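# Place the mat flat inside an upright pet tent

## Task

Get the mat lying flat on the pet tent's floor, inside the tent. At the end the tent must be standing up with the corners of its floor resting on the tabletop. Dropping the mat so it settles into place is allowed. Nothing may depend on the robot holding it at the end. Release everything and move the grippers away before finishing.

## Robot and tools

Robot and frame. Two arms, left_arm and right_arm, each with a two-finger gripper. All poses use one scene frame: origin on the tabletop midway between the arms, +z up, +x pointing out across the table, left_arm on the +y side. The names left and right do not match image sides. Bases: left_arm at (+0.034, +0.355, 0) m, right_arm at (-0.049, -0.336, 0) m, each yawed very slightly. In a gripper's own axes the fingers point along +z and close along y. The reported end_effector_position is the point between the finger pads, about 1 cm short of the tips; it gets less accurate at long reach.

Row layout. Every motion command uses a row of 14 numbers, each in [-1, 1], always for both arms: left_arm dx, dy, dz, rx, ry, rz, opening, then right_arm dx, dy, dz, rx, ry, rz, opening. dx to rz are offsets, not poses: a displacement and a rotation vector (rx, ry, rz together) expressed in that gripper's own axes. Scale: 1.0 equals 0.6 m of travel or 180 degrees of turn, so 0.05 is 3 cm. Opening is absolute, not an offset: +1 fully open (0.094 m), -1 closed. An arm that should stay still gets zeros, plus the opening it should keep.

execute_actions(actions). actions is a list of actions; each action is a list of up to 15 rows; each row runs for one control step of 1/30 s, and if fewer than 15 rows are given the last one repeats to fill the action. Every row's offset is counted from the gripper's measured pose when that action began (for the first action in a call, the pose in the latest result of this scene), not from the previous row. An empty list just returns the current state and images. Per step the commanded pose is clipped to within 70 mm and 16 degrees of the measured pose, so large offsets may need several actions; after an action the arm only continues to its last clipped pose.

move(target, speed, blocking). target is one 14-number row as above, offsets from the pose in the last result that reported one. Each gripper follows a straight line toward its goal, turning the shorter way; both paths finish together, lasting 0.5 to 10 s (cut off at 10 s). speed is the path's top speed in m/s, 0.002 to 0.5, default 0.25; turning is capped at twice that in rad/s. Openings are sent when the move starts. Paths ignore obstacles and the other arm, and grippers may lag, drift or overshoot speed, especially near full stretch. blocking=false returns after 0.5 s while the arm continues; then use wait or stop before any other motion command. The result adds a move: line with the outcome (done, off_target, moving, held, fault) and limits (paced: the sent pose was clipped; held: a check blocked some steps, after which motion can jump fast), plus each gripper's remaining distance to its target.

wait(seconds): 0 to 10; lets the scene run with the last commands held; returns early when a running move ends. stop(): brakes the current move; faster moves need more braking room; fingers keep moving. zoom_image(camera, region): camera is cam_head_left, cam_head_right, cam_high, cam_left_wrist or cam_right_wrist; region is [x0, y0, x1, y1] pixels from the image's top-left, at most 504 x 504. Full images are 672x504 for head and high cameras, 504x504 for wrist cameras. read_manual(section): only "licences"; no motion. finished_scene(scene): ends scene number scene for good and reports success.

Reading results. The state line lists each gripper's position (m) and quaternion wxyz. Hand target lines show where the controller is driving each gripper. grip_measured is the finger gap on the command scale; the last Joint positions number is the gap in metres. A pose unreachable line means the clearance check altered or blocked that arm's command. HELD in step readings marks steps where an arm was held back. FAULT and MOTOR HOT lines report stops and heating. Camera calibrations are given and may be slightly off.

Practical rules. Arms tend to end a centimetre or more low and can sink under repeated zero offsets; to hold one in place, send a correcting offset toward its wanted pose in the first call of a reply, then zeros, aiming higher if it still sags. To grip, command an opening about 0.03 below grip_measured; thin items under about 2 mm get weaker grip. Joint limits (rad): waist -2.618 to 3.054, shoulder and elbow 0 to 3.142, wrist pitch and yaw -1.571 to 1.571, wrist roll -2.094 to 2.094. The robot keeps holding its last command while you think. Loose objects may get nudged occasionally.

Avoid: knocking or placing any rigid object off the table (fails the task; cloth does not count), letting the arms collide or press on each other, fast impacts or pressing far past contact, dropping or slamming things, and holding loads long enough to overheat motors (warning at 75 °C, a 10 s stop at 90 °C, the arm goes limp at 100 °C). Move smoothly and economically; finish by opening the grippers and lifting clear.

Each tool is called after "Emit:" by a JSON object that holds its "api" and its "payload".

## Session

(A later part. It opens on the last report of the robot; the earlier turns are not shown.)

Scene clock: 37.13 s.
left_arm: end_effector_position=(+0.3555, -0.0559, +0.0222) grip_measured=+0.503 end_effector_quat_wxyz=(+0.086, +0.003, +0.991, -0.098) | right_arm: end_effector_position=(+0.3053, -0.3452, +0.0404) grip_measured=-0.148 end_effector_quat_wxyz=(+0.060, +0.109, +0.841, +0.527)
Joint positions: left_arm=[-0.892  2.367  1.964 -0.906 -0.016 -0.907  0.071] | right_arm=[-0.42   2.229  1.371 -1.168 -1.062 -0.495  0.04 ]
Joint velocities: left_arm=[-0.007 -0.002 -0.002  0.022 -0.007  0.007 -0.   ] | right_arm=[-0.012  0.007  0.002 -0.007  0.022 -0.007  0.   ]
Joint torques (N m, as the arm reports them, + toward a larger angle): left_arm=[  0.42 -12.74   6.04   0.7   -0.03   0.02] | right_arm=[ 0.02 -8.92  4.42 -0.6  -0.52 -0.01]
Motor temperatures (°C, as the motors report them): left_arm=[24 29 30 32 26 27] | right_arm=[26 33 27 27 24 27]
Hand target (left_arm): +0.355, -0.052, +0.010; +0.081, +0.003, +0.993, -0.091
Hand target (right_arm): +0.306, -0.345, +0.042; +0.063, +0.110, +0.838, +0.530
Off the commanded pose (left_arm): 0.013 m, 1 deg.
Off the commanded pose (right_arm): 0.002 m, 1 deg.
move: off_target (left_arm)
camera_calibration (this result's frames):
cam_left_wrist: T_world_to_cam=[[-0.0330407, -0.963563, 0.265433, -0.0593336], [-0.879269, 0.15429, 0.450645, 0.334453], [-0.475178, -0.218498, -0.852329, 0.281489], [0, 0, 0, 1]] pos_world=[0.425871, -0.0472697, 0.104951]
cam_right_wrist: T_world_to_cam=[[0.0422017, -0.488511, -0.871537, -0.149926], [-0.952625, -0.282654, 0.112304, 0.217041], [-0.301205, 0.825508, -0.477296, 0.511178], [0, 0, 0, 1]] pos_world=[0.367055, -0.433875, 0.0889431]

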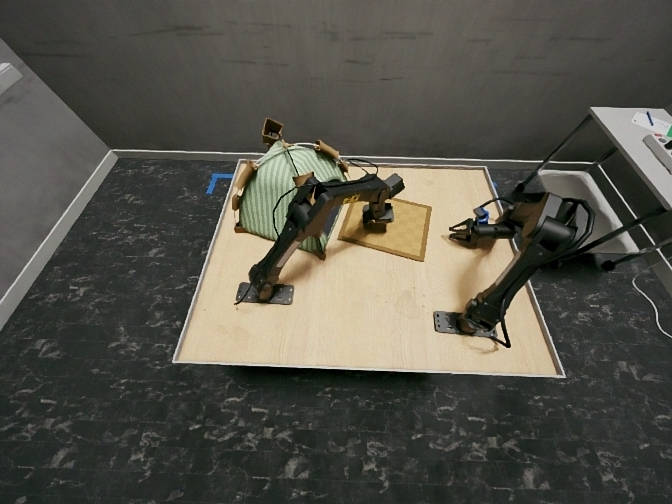

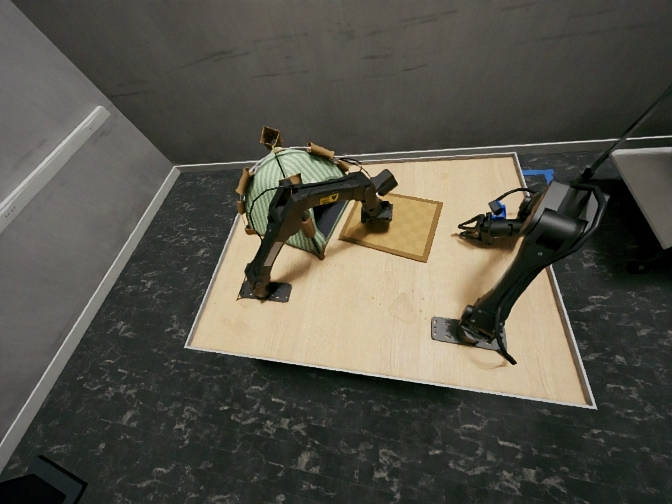

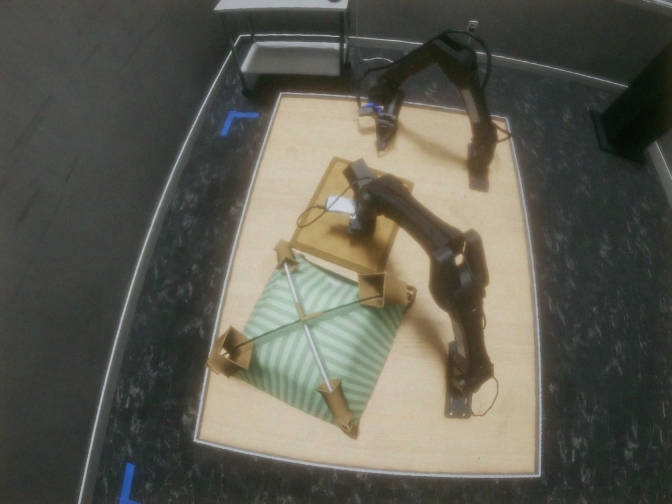

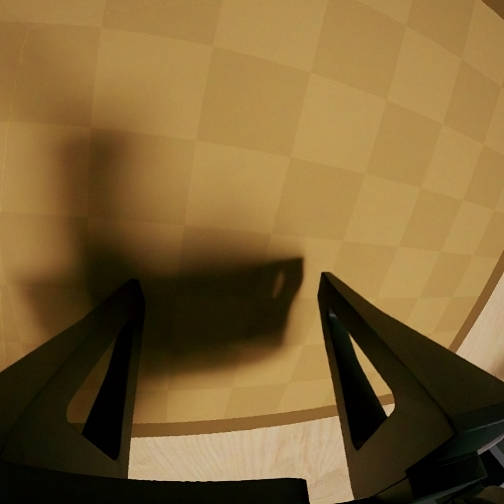

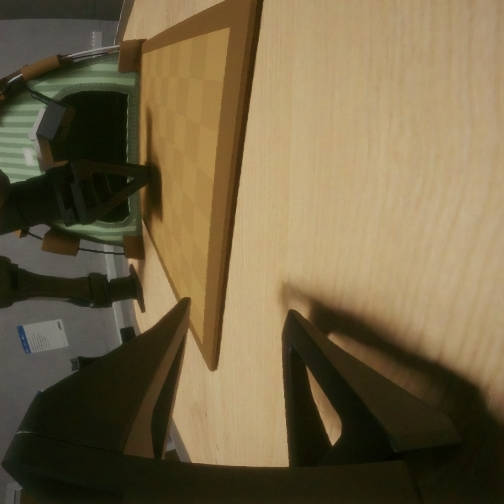

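Emit:
{"api": "move", "payload": {"target": [0,0,0.02,0,0,0,0.5,0,-0.033,0.016,0,0,0,-0.15], "speed": 0.05}}

Emit:
{"api": "move", "payload": {"target": [0,0,0.02,0,0,0,0.5,0,0.075,0.168,0,0,0,-0.15], "speed": 0.04}}

Scene clock: 58.40 s.
left_arm: end_effector_position=(+0.3579, -0.0590, +0.0233) grip_measured=+0.503 end_effector_quat_wxyz=(+0.091, +0.003, +0.990, -0.104) | right_arm: end_effector_position=(+0.3050, -0.3446, +0.0294) grip_measured=-0.149 end_effector_quat_wxyz=(+0.057, +0.112, +0.839, +0.530)
Joint positions: left_arm=[-0.892  2.367  1.964 -0.89  -0.016 -0.907  0.071] | right_arm=[-0.42   2.259  1.364 -1.141 -1.066 -0.495  0.04 ]
Joint velocities: left_arm=[-0.007  0.007  0.012  0.037 -0.066 -0.095  0.   ] | right_arm=[ 0.007  0.022 -0.012  0.007 -0.066 -0.007 -0.   ]
Joint torques (N m, as the arm reports them, + toward a larger angle): left_arm=[  0.02 -12.13   6.91   0.73  -0.01   0.  ] | right_arm=[-0.03 -7.67  3.21 -0.2  -0.36 -0.04]
Motor temperatures (°C, as the motors report them): left_arm=[24 33 30 31 26 27] | right_arm=[26 33 27 27 24 27]
Hand target (left_arm): +0.357, -0.058, +0.011; +0.086, +0.003, +0.991, -0.098
Hand target (right_arm): +0.304, -0.345, +0.019; +0.060, +0.109, +0.841, +0.527
Off the commanded pose (left_arm): 0.013 m, 1 deg.
Off the commanded pose (right_arm): 0.011 m, 1 deg.
move: off_target (left_arm, right_arm)
camera_calibration (this result's frames):
cam_left_wrist: T_world_to_cam=[[-0.0357584, -0.960034, 0.277588, -0.0616456], [-0.883726, 0.160076, 0.439778, 0.338745], [-0.466637, -0.229586, -0.854131, 0.279202], [0, 0, 0, 1]] pos_world=[0.427439, -0.0493056, 0.106615]
cam_right_wrist: T_world_to_cam=[[0.0350936, -0.481908, -0.875519, -0.154651], [-0.952278, -0.281916, 0.117003, 0.218158], [-0.303207, 0.829631, -0.468804, 0.507211], [0, 0, 0, 1]] pos_world=[0.366964, -0.433823, 0.0768572]

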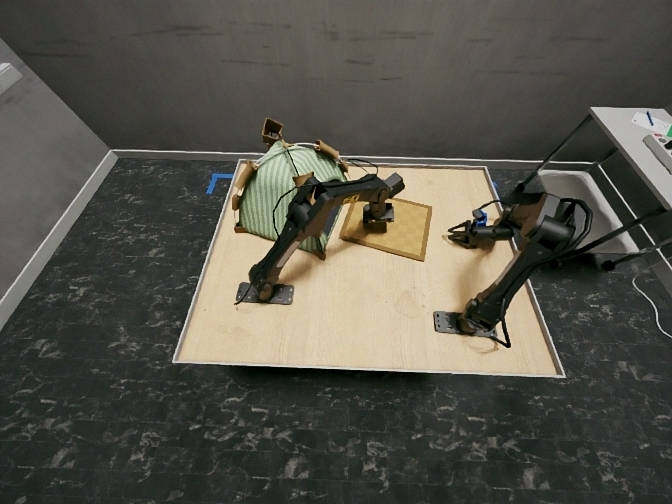

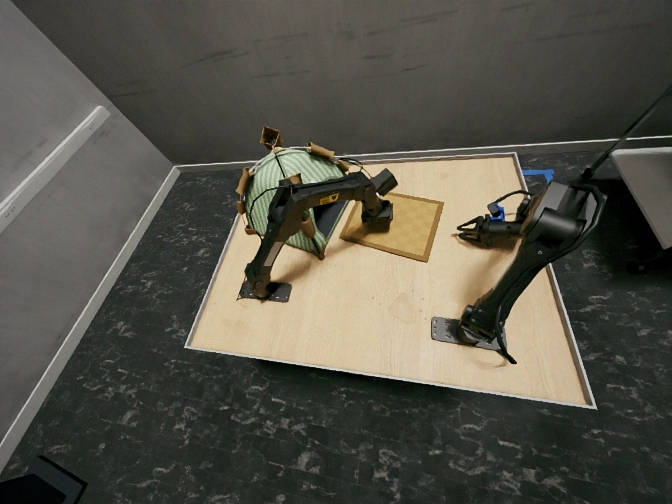

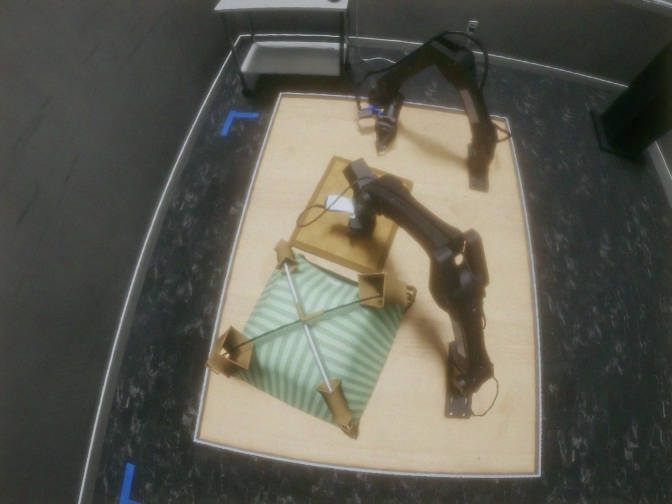

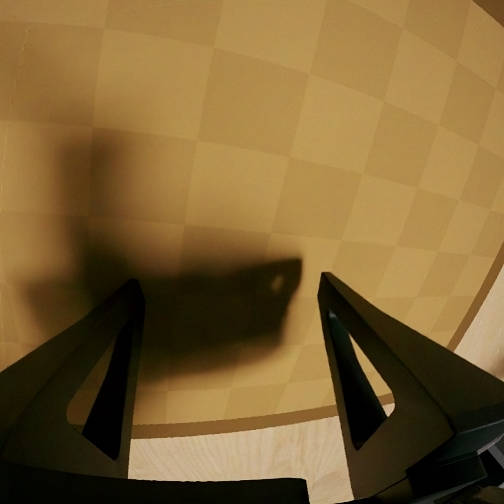

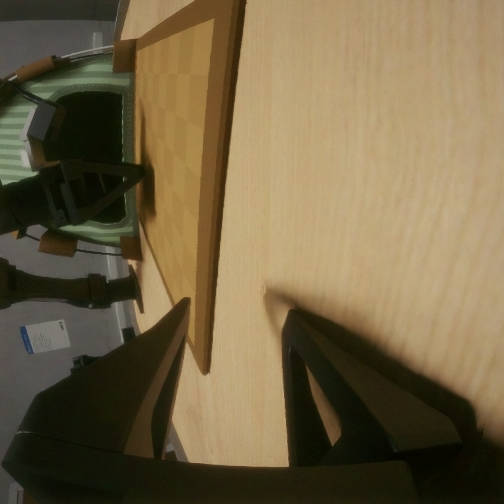

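Scene clock: 61.47 s.
left_arm: end_effector_position=(+0.3609, -0.0630, +0.0248) grip_measured=+0.503 end_effector_quat_wxyz=(+0.098, +0.003, +0.989, -0.113) | right_arm: end_effector_position=(+0.3327, -0.2378, +0.0315) grip_measured=-0.149 end_effector_quat_wxyz=(+0.046, +0.117, +0.827, +0.548)
Joint positions: left_arm=[-0.892  2.367  1.964 -0.869 -0.016 -0.907  0.071] | right_arm=[-0.115  2.122  1.133 -0.473 -1.162  0.174  0.04 ]
Joint velocities: left_arm=[ 0.007  0.007 -0.002 -0.007 -0.081  0.037  0.001] | right_arm=[ 0.002 -0.012 -0.027  0.095 -0.037  0.051  0.   ]
Joint torques (N m, as the arm reports them, + toward a larger angle): left_arm=[  0.04 -12.17   7.08   0.69  -0.06  -0.02] | right_arm=[ 0.86 -9.65  3.37  0.55 -0.09 -0.01]
Motor temperatures (°C, as the motors report them): left_arm=[24 34 30 30 26 27] | right_arm=[26 33 27 27 24 27]
Hand target (left_arm): +0.360, -0.061, +0.012; +0.091, +0.003, +0.990, -0.104
Hand target (right_arm): +0.333, -0.236, +0.029; +0.056, +0.110, +0.837, +0.533
Off the commanded pose (left_arm): 0.013 m, 1 deg.
Off the commanded pose (right_arm): 0.005 m, 3 deg.
move: off_target (left_arm, right_arm)
camera_calibration (this result's frames):
cam_left_wrist: T_world_to_cam=[[-0.0394112, -0.955292, 0.293026, -0.0645169], [-0.889266, 0.167269, 0.425708, 0.344227], [-0.455689, -0.243801, -0.856101, 0.276182], [0, 0, 0, 1]] pos_world=[0.42942, -0.0518776, 0.108805]
cam_right_wrist: T_world_to_cam=[[0.0197635, -0.440703, -0.897435, -0.0867648], [-0.949464, -0.289507, 0.121259, 0.271476], [-0.313253, 0.849686, -0.424153, 0.434624], [0, 0, 0, 1]] pos_world=[0.395619, -0.328938, 0.0735627]

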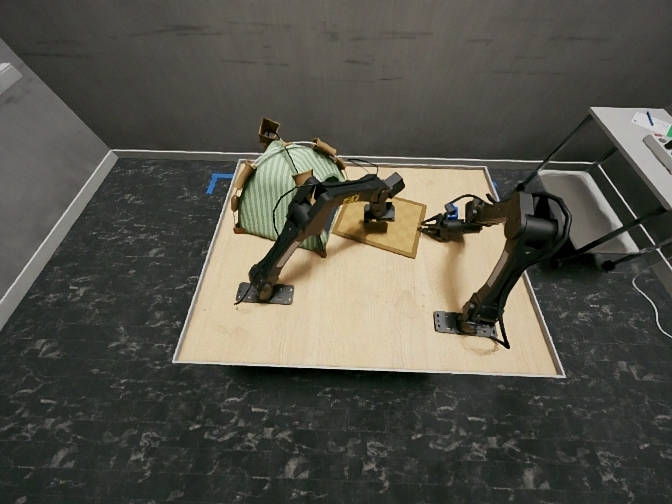

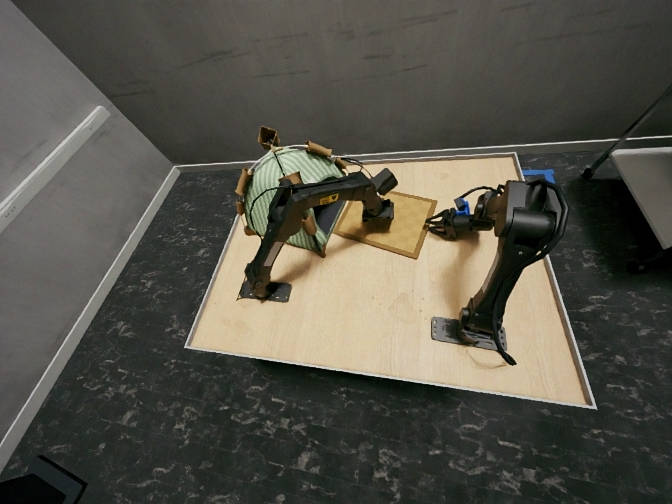

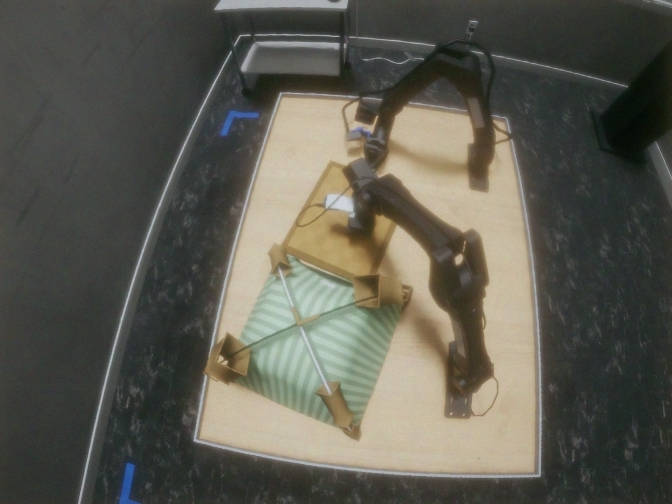

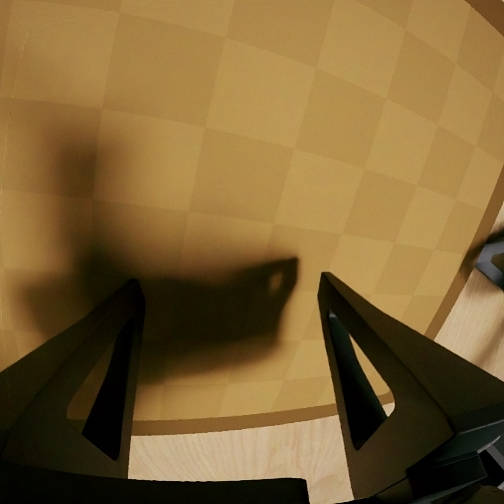

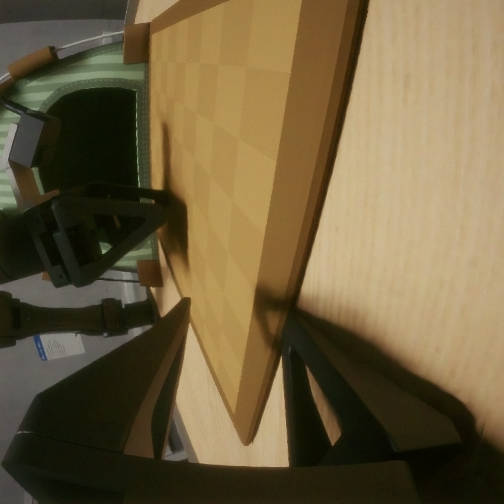

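Emit:
{"api": "move", "payload": {"target": [0.03,-0.115,0.06,0,0,0,0.5,0,-0.06,-0.17,0,0,0,-0.15], "speed": 0.05}}

Emit:
{"api": "move", "payload": {"target": [0,0,-0.1,0,0,0.45,0.2,0,0,0,0,0,0,-0.15], "speed": 0.15}}

Scene clock: 64.30 s.
left_arm: end_effector_position=(+0.3581, -0.1425, +0.0252) grip_measured=+0.503 end_effector_quat_wxyz=(+0.116, +0.001, +0.984, -0.138) | right_arm: end_effector_position=(+0.3018, -0.3408, +0.0347) grip_measured=-0.149 end_effector_quat_wxyz=(+0.040, +0.123, +0.831, +0.542)
Joint positions: left_arm=[-0.987  2.668  2.502 -1.046 -0.048 -0.998  0.071] | right_arm=[-0.417  2.267  1.376 -1.2   -1.079 -0.502  0.04 ]
Joint velocities: left_arm=[-0.022  0.007  0.007 -0.037 -0.081 -0.022 -0.001] | right_arm=[-0.017 -0.002  0.027 -0.007 -0.081 -0.081  0.   ]
Joint torques (N m, as the arm reports them, + toward a larger angle): left_arm=[ -1.03 -12.58   8.9    0.42  -0.1   -0.13] | right_arm=[-0.4  -8.28  6.16 -0.84 -0.51 -0.21]
Motor temperatures (°C, as the motors report them): left_arm=[24 34 30 30 26 27] | right_arm=[26 33 27 27 24 27]
Hand target (left_arm): +0.348, -0.138, +0.003; +0.100, +0.003, +0.989, -0.113
Hand target (right_arm): +0.306, -0.344, +0.037; +0.047, +0.119, +0.829, +0.545
Off the commanded pose (left_arm): 0.025 m, 4 deg.
Off the commanded pose (right_arm): 0.007 m, 1 deg.
move: off_target (left_arm)
camera_calibration (this result's frames):
cam_left_wrist: T_world_to_cam=[[-0.0491617, -0.939033, 0.340293, -0.136042], [-0.904348, 0.186468, 0.383906, 0.36405], [-0.423955, -0.28887, -0.85838, 0.23815], [0, 0, 0, 1]] pos_world=[0.423505, -0.126837, 0.110956]
cam_right_wrist: T_world_to_cam=[[0.00170956, -0.452075, -0.891978, -0.127264], [-0.94756, -0.285786, 0.143027, 0.211874], [-0.319573, 0.844959, -0.428856, 0.514244], [0, 0, 0, 1]] pos_world=[0.365319, -0.431498, 0.0767165]

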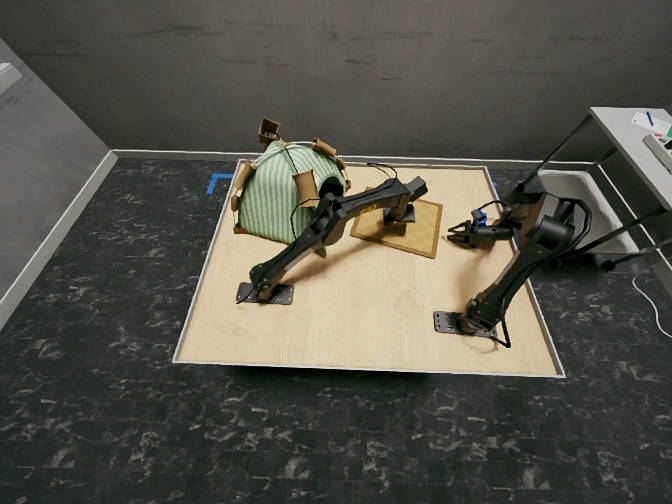

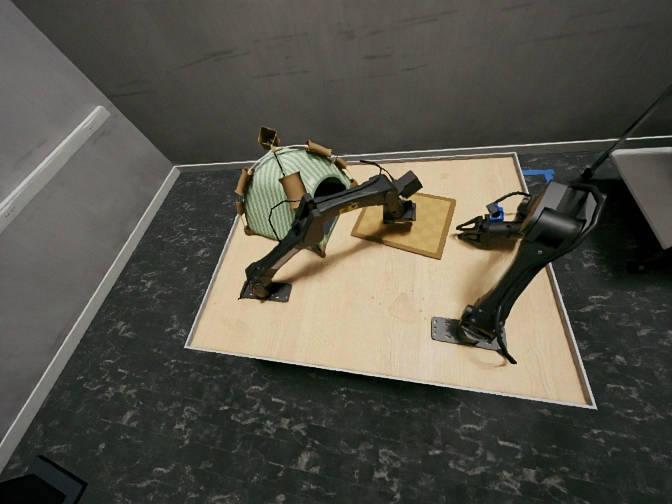

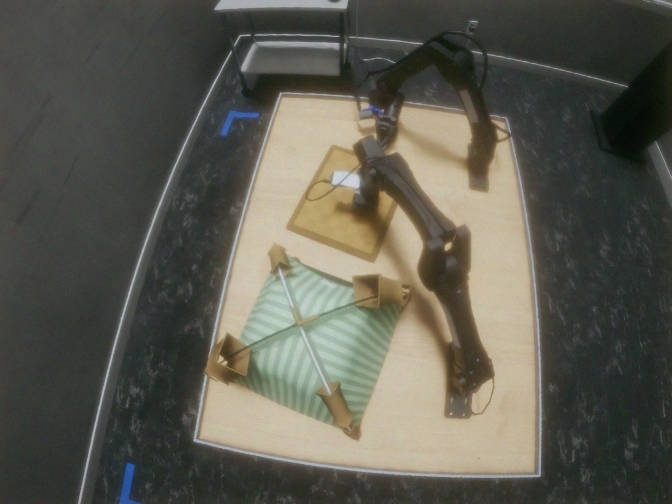

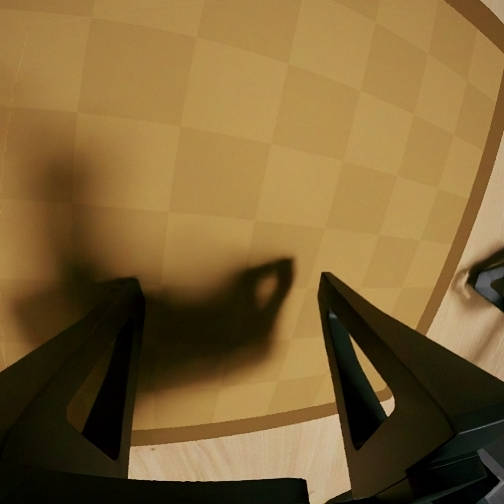

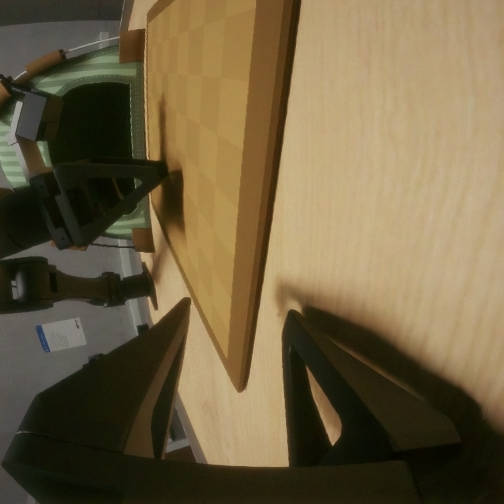

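Scene clock: 69.50 s.
left_arm: end_effector_position=(+0.3495, -0.1288, +0.0727) grip_measured=+0.203 end_effector_quat_wxyz=(+0.177, +0.635, +0.751, -0.031) | right_arm: end_effector_position=(+0.3007, -0.3412, +0.0333) grip_measured=-0.149 end_effector_quat_wxyz=(+0.037, +0.122, +0.833, +0.538)
Joint positions: left_arm=[-0.987  2.569  2.502 -1.145 -0.048  0.402  0.056] | right_arm=[-0.417  2.267  1.376 -1.2   -1.069 -0.502  0.04 ]
Joint velocities: left_arm=[ 0.002 -0.002  0.007  0.081 -0.022  0.007  0.   ] | right_arm=[-0.012  0.002 -0.022  0.022 -0.022  0.037 -0.001]
Joint torques (N m, as the arm reports them, + toward a larger angle): left_arm=[ -0.47 -17.47   5.54   0.65  -0.08   0.04] | right_arm=[ 0.01 -9.    4.22 -0.69 -0.5  -0.01]
Motor temperatures (°C, as the motors report them): left_arm=[24 36 30 30 26 27] | right_arm=[26 33 27 27 24 27]
Hand target (left_arm): +0.345, -0.126, +0.081; +0.177, +0.640, +0.747, -0.030
Hand target (right_arm): +0.302, -0.341, +0.035; +0.040, +0.123, +0.831, +0.542
Off the commanded pose (left_arm): 0.010 m, 1 deg.
Off the commanded pose (right_arm): 0.002 m, 1 deg.
move: done
camera_calibration (this result's frames):
cam_left_wrist: T_world_to_cam=[[-0.978912, -0.173121, -0.108449, 0.316462], [-0.200291, 0.917822, 0.342762, 0.186581], [0.0401978, 0.357255, -0.933141, 0.205635], [0, 0, 0, 1]] pos_world=[0.338892, -0.189927, 0.162254]
cam_right_wrist: T_world_to_cam=[[0.000784846, -0.458932, -0.888471, -0.130821], [-0.945567, -0.289472, 0.148689, 0.208892], [-0.325425, 0.839992, -0.434179, 0.513896], [0, 0, 0, 1]] pos_world=[0.364859, -0.431239, 0.0758324]

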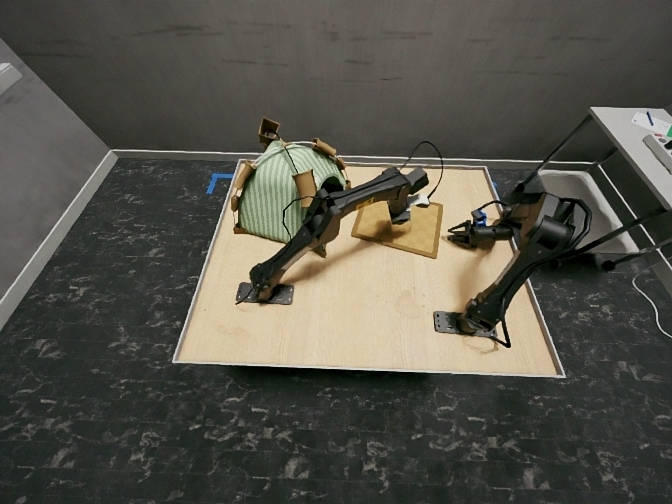

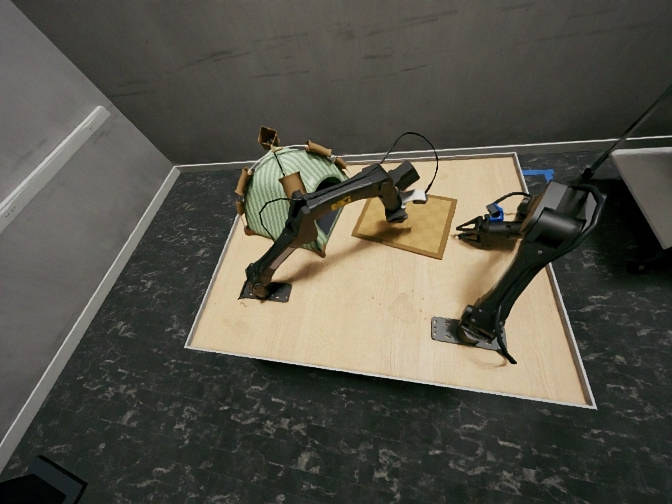

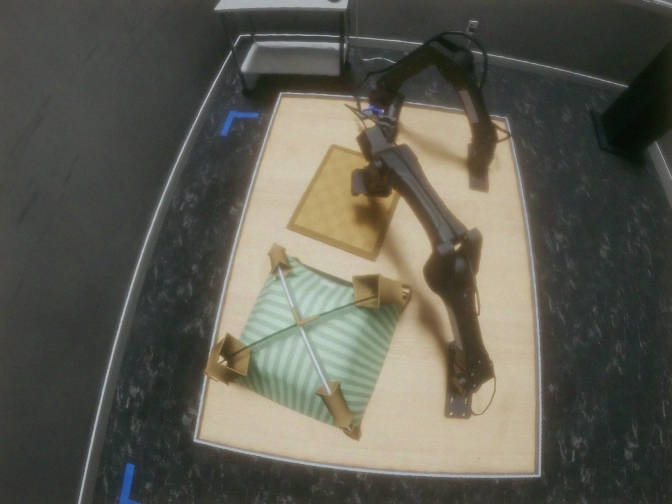

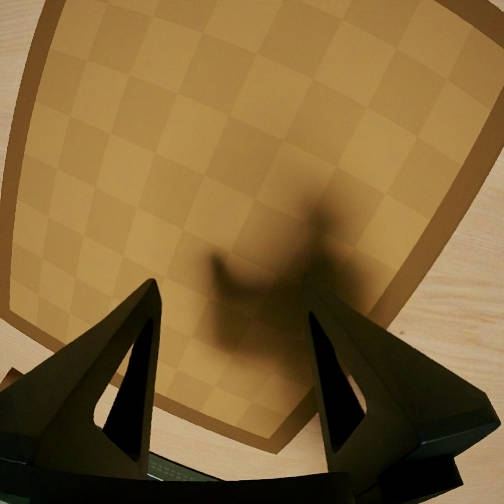

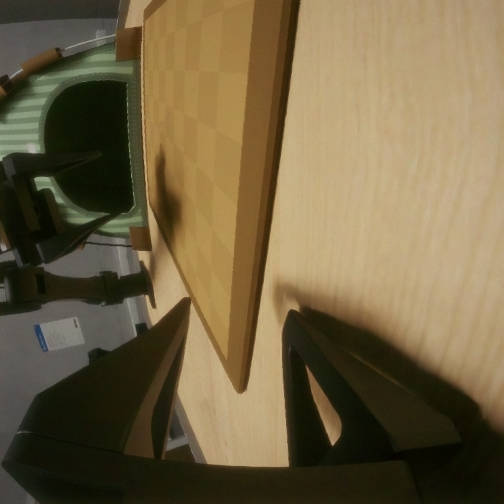

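Emit:
{"api": "move", "payload": {"target": [0.257,0.162,-0.03,0,0,0.14,0.6,0,0,0,0,0,0,-0.15], "speed": 0.15}}

Emit:
{"api": "move", "payload": {"target": [0,0,0.09,0,0,0,0.6,0,-0.012,0.006,0,0,0,-0.15], "speed": 0.06}}

Emit:
{"api": "move", "payload": {"target": [0,0,0.01,0,0,0,0.6,0,0.055,0.125,0,0,0,-0.15], "speed": 0.04}}

Scene clock: 71.73 s.
left_arm: end_effector_position=(+0.4229, +0.0410, +0.0493) grip_measured=+0.597 end_effector_quat_wxyz=(+0.169, +0.782, +0.600, +0.013) | right_arm: end_effector_position=(+0.2997, -0.3415, +0.0320) grip_measured=-0.149 end_effector_quat_wxyz=(+0.035, +0.121, +0.835, +0.535)
Joint positions: left_arm=[-0.638  2.181  1.736 -0.791  0.058  1.161  0.075] | right_arm=[-0.417  2.267  1.376 -1.2   -1.059 -0.502  0.04 ]
Joint velocities: left_arm=[ 0.002  0.007 -0.017 -0.007 -0.007 -0.007 -0.001] | right_arm=[-0.007 -0.012 -0.012  0.007 -0.081 -0.066 -0.001]
Joint torques (N m, as the arm reports them, + toward a larger angle): left_arm=[  0.1  -14.73   5.67   0.78   0.2    0.03] | right_arm=[ 0.02 -9.01  4.21 -0.7  -0.5  -0.01]
Motor temperatures (°C, as the motors report them): left_arm=[24 37 30 30 26 27] | right_arm=[26 33 27 27 24 27]
Hand target (left_arm): +0.419, +0.040, +0.058; +0.179, +0.783, +0.595, +0.005
Hand target (right_arm): +0.301, -0.341, +0.033; +0.037, +0.122, +0.833, +0.538
Off the commanded pose (left_arm): 0.011 m, 2 deg.
Off the commanded pose (right_arm): 0.002 m, 1 deg.
move: off_target (left_arm)
camera_calibration (this result's frames):
cam_left_wrist: T_world_to_cam=[[-0.948605, 0.238014, -0.208561, 0.390441], [0.123089, 0.884645, 0.449725, -0.0872123], [0.291543, 0.40094, -0.868476, 0.00890967], [0, 0, 0, 1]] pos_world=[0.378512, -0.0193507, 0.12839]
cam_right_wrist: T_world_to_cam=[[-0.000418886, -0.465442, -0.885078, -0.134117], [-0.943609, -0.292831, 0.15444, 0.206073], [-0.331061, 0.835233, -0.439073, 0.513547], [0, 0, 0, 1]] pos_world=[0.364412, -0.431011, 0.0749549]

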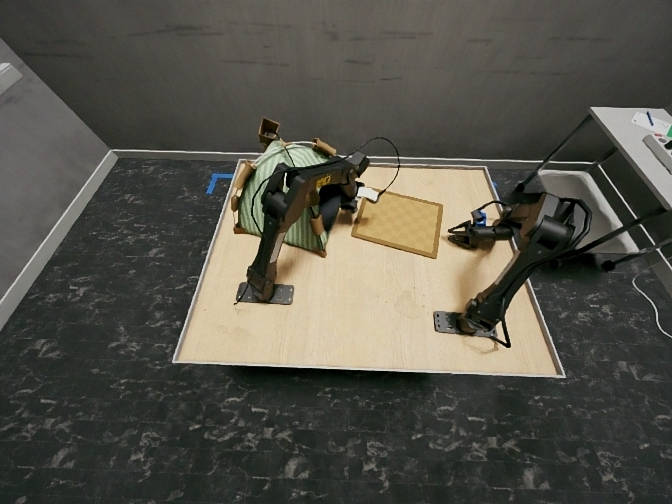

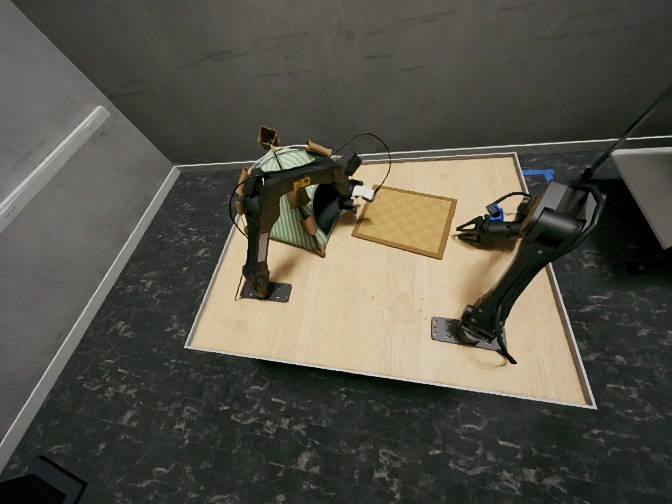

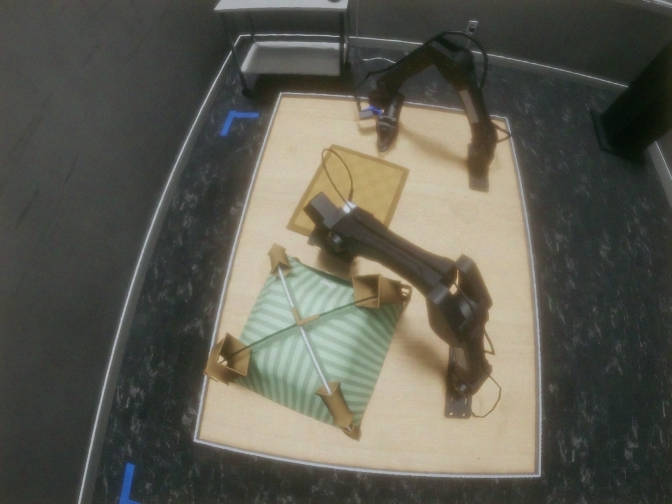

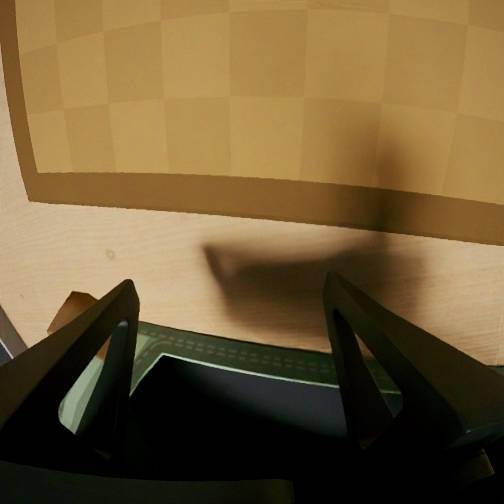

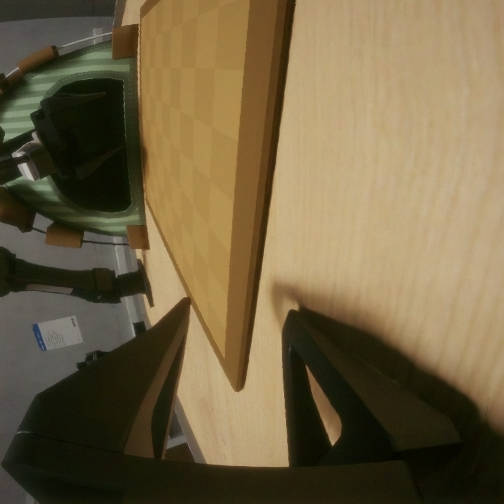

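Scene clock: 72.93 s.
left_arm: end_effector_position=(+0.4377, +0.0296, +0.0194) grip_measured=+0.597 end_effector_quat_wxyz=(+0.182, +0.780, +0.598, +0.017) | right_arm: end_effector_position=(+0.2992, -0.3423, +0.0303) grip_measured=-0.149 end_effector_quat_wxyz=(+0.034, +0.118, +0.838, +0.531)
Joint positions: left_arm=[-0.638  2.261  1.736 -0.682  0.058  1.162  0.075] | right_arm=[-0.417  2.267  1.376 -1.195 -1.049 -0.502  0.04 ]
Joint velocities: left_arm=[-0.012  0.017 -0.012  0.037 -0.007 -0.007  0.   ] | right_arm=[ 0.002  0.002  0.032 -0.051  0.051 -0.007 -0.001]
Joint torques (N m, as the arm reports them, + toward a larger angle): left_arm=[ -0.77 -10.25   7.1    0.84  -0.01  -0.09] | right_arm=[ 0.02 -7.86  3.44 -0.48 -0.5  -0.02]
Motor temperatures (°C, as the motors report them): left_arm=[24 36 30 30 26 27] | right_arm=[26 33 27 27 24 27]
Hand target (left_arm): +0.434, +0.028, -0.001; +0.169, +0.782, +0.600, +0.014
Hand target (right_arm): +0.299, -0.341, +0.024; +0.035, +0.121, +0.835, +0.535
Off the commanded pose (left_arm): 0.021 m, 2 deg.
Off the commanded pose (right_arm): 0.006 m, 1 deg.
move: off_target (left_arm)
camera_calibration (this result's frames):
cam_left_wrist: T_world_to_cam=[[-0.943407, 0.23437, -0.234636, 0.399299], [0.112998, 0.892339, 0.436993, -0.0610325], [0.311792, 0.385749, -0.868322, -0.0252529], [0, 0, 0, 1]] pos_world=[0.391471, -0.0293806, 0.0984328]
cam_right_wrist: T_world_to_cam=[[0.00225026, -0.47421, -0.880409, -0.13993], [-0.942231, -0.295906, 0.156974, 0.204136], [-0.334958, 0.829195, -0.447481, 0.512604], [0, 0, 0, 1]] pos_world=[0.364359, -0.431, 0.0741417]

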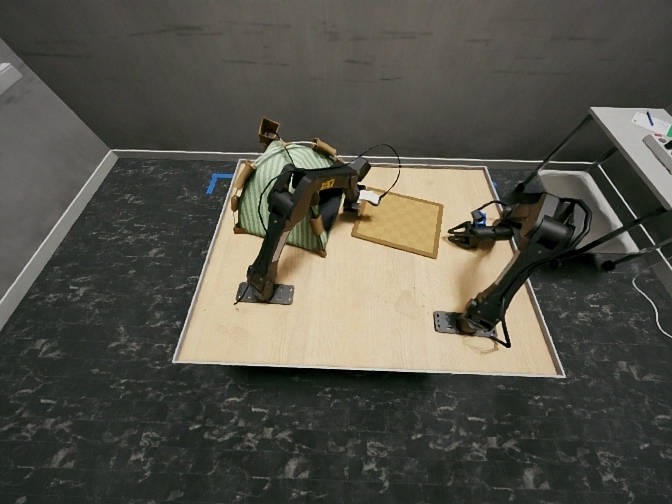

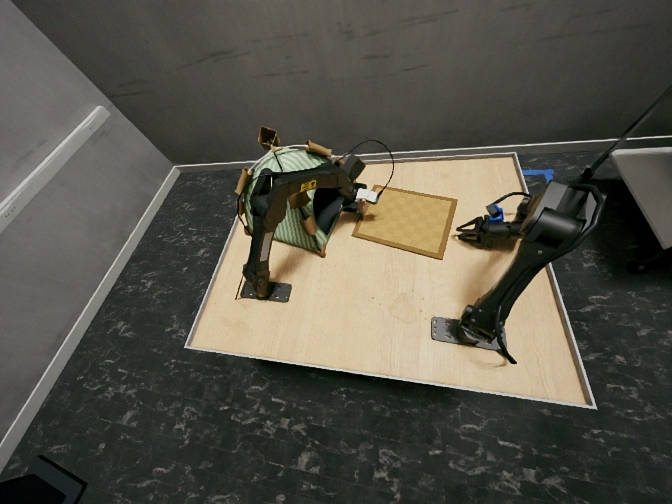

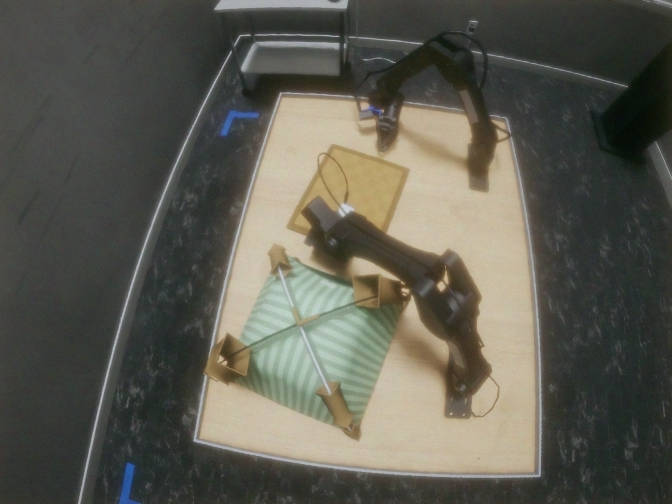

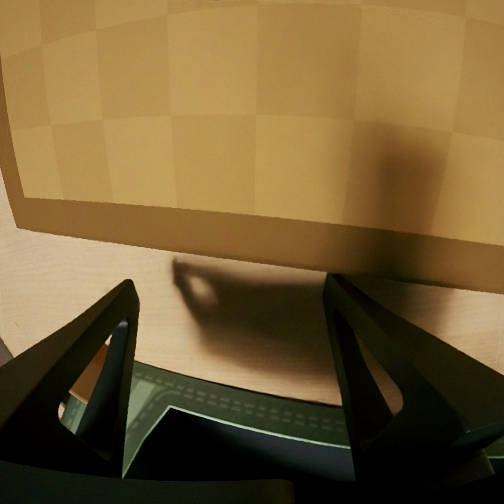

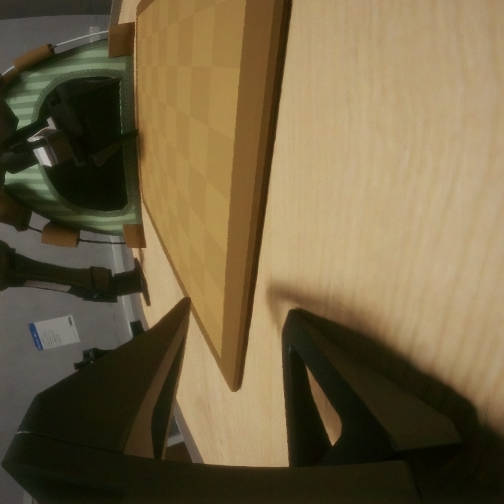

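Scene clock: 75.40 s.
left_arm: end_effector_position=(+0.4501, +0.0449, +0.0192) grip_measured=+0.597 end_effector_quat_wxyz=(+0.174, +0.775, +0.605, +0.052) | right_arm: end_effector_position=(+0.3183, -0.2648, +0.0307) grip_measured=-0.149 end_effector_quat_wxyz=(+0.024, +0.128, +0.831, +0.541)
Joint positions: left_arm=[-0.623  2.261  1.736 -0.68  -0.009  1.171  0.075] | right_arm=[-0.195  2.153  1.199 -0.749 -1.14  -0.036  0.04 ]
Joint velocities: left_arm=[-0.012  0.007 -0.002 -0.037 -0.007 -0.037  0.   ] | right_arm=[ 0.007 -0.017 -0.002 -0.022 -0.066  0.037 -0.   ]
Joint torques (N m, as the arm reports them, + toward a larger angle): left_arm=[ -1.62 -12.14   7.46   0.81   0.61  -0.15] | right_arm=[ 0.94 -9.42  3.26  0.28 -0.31  0.  ]
Motor temperatures (°C, as the motors report them): left_arm=[24 36 30 30 26 27] | right_arm=[26 33 27 27 24 27]
Hand target (left_arm): +0.439, +0.028, +0.014; +0.182, +0.780, +0.599, +0.018
Hand target (right_arm): +0.319, -0.262, +0.029; +0.033, +0.117, +0.837, +0.534
Off the commanded pose (left_arm): 0.021 m, 4 deg.
Off the commanded pose (right_arm): 0.004 m, 2 deg.
move: off_target (left_arm)
camera_calibration (this result's frames):
cam_left_wrist: T_world_to_cam=[[-0.939863, 0.218966, -0.26213, 0.40696], [0.0674041, 0.87128, 0.486135, -0.0555162], [0.334836, 0.439232, -0.833643, -0.0485757], [0, 0, 0, 1]] pos_world=[0.402493, -0.0194043, 0.0931698]
cam_right_wrist: T_world_to_cam=[[-0.0232505, -0.449901, -0.892776, -0.087902], [-0.940343, -0.293361, 0.172324, 0.244577], [-0.339434, 0.843522, -0.41624, 0.459151], [0, 0, 0, 1]] pos_world=[0.383793, -0.355102, 0.0704938]

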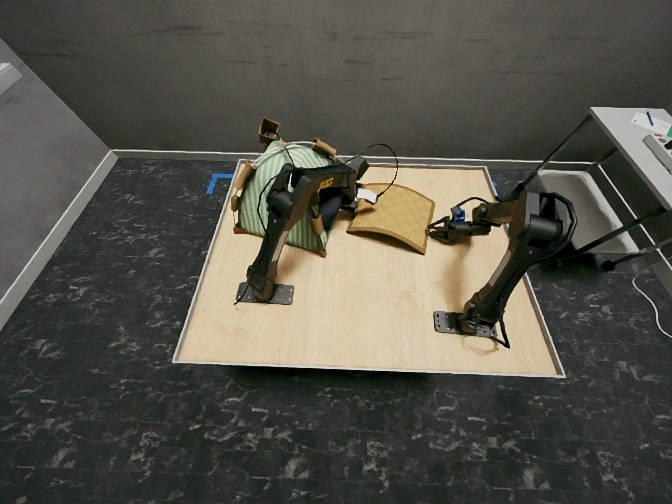

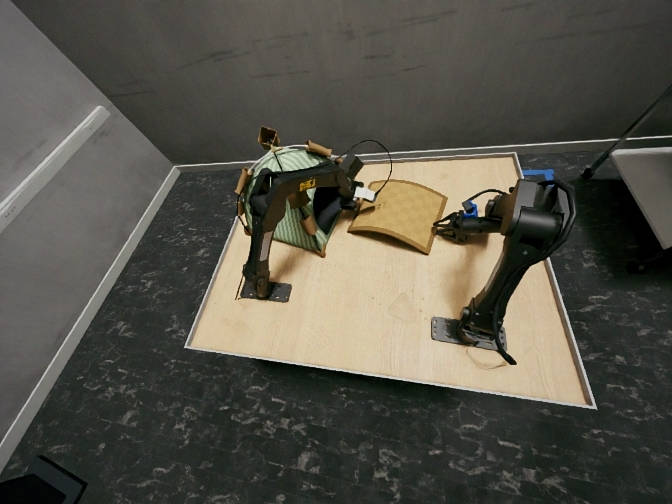

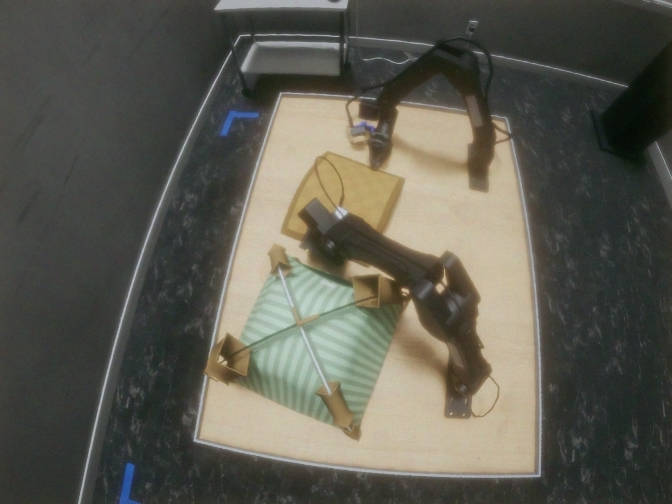

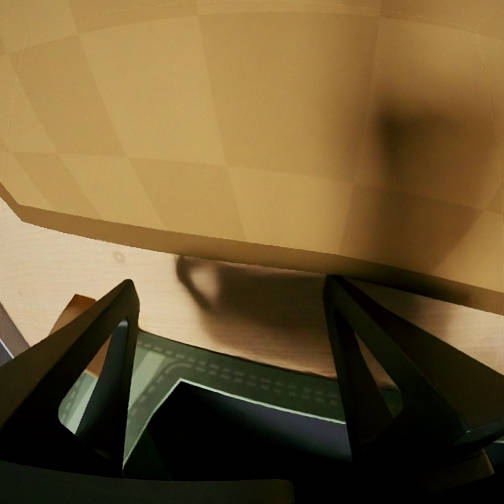

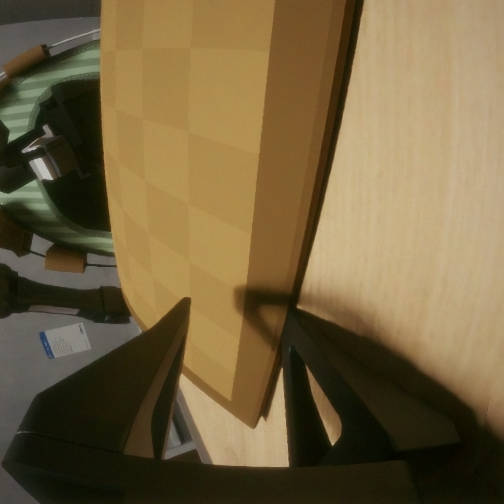

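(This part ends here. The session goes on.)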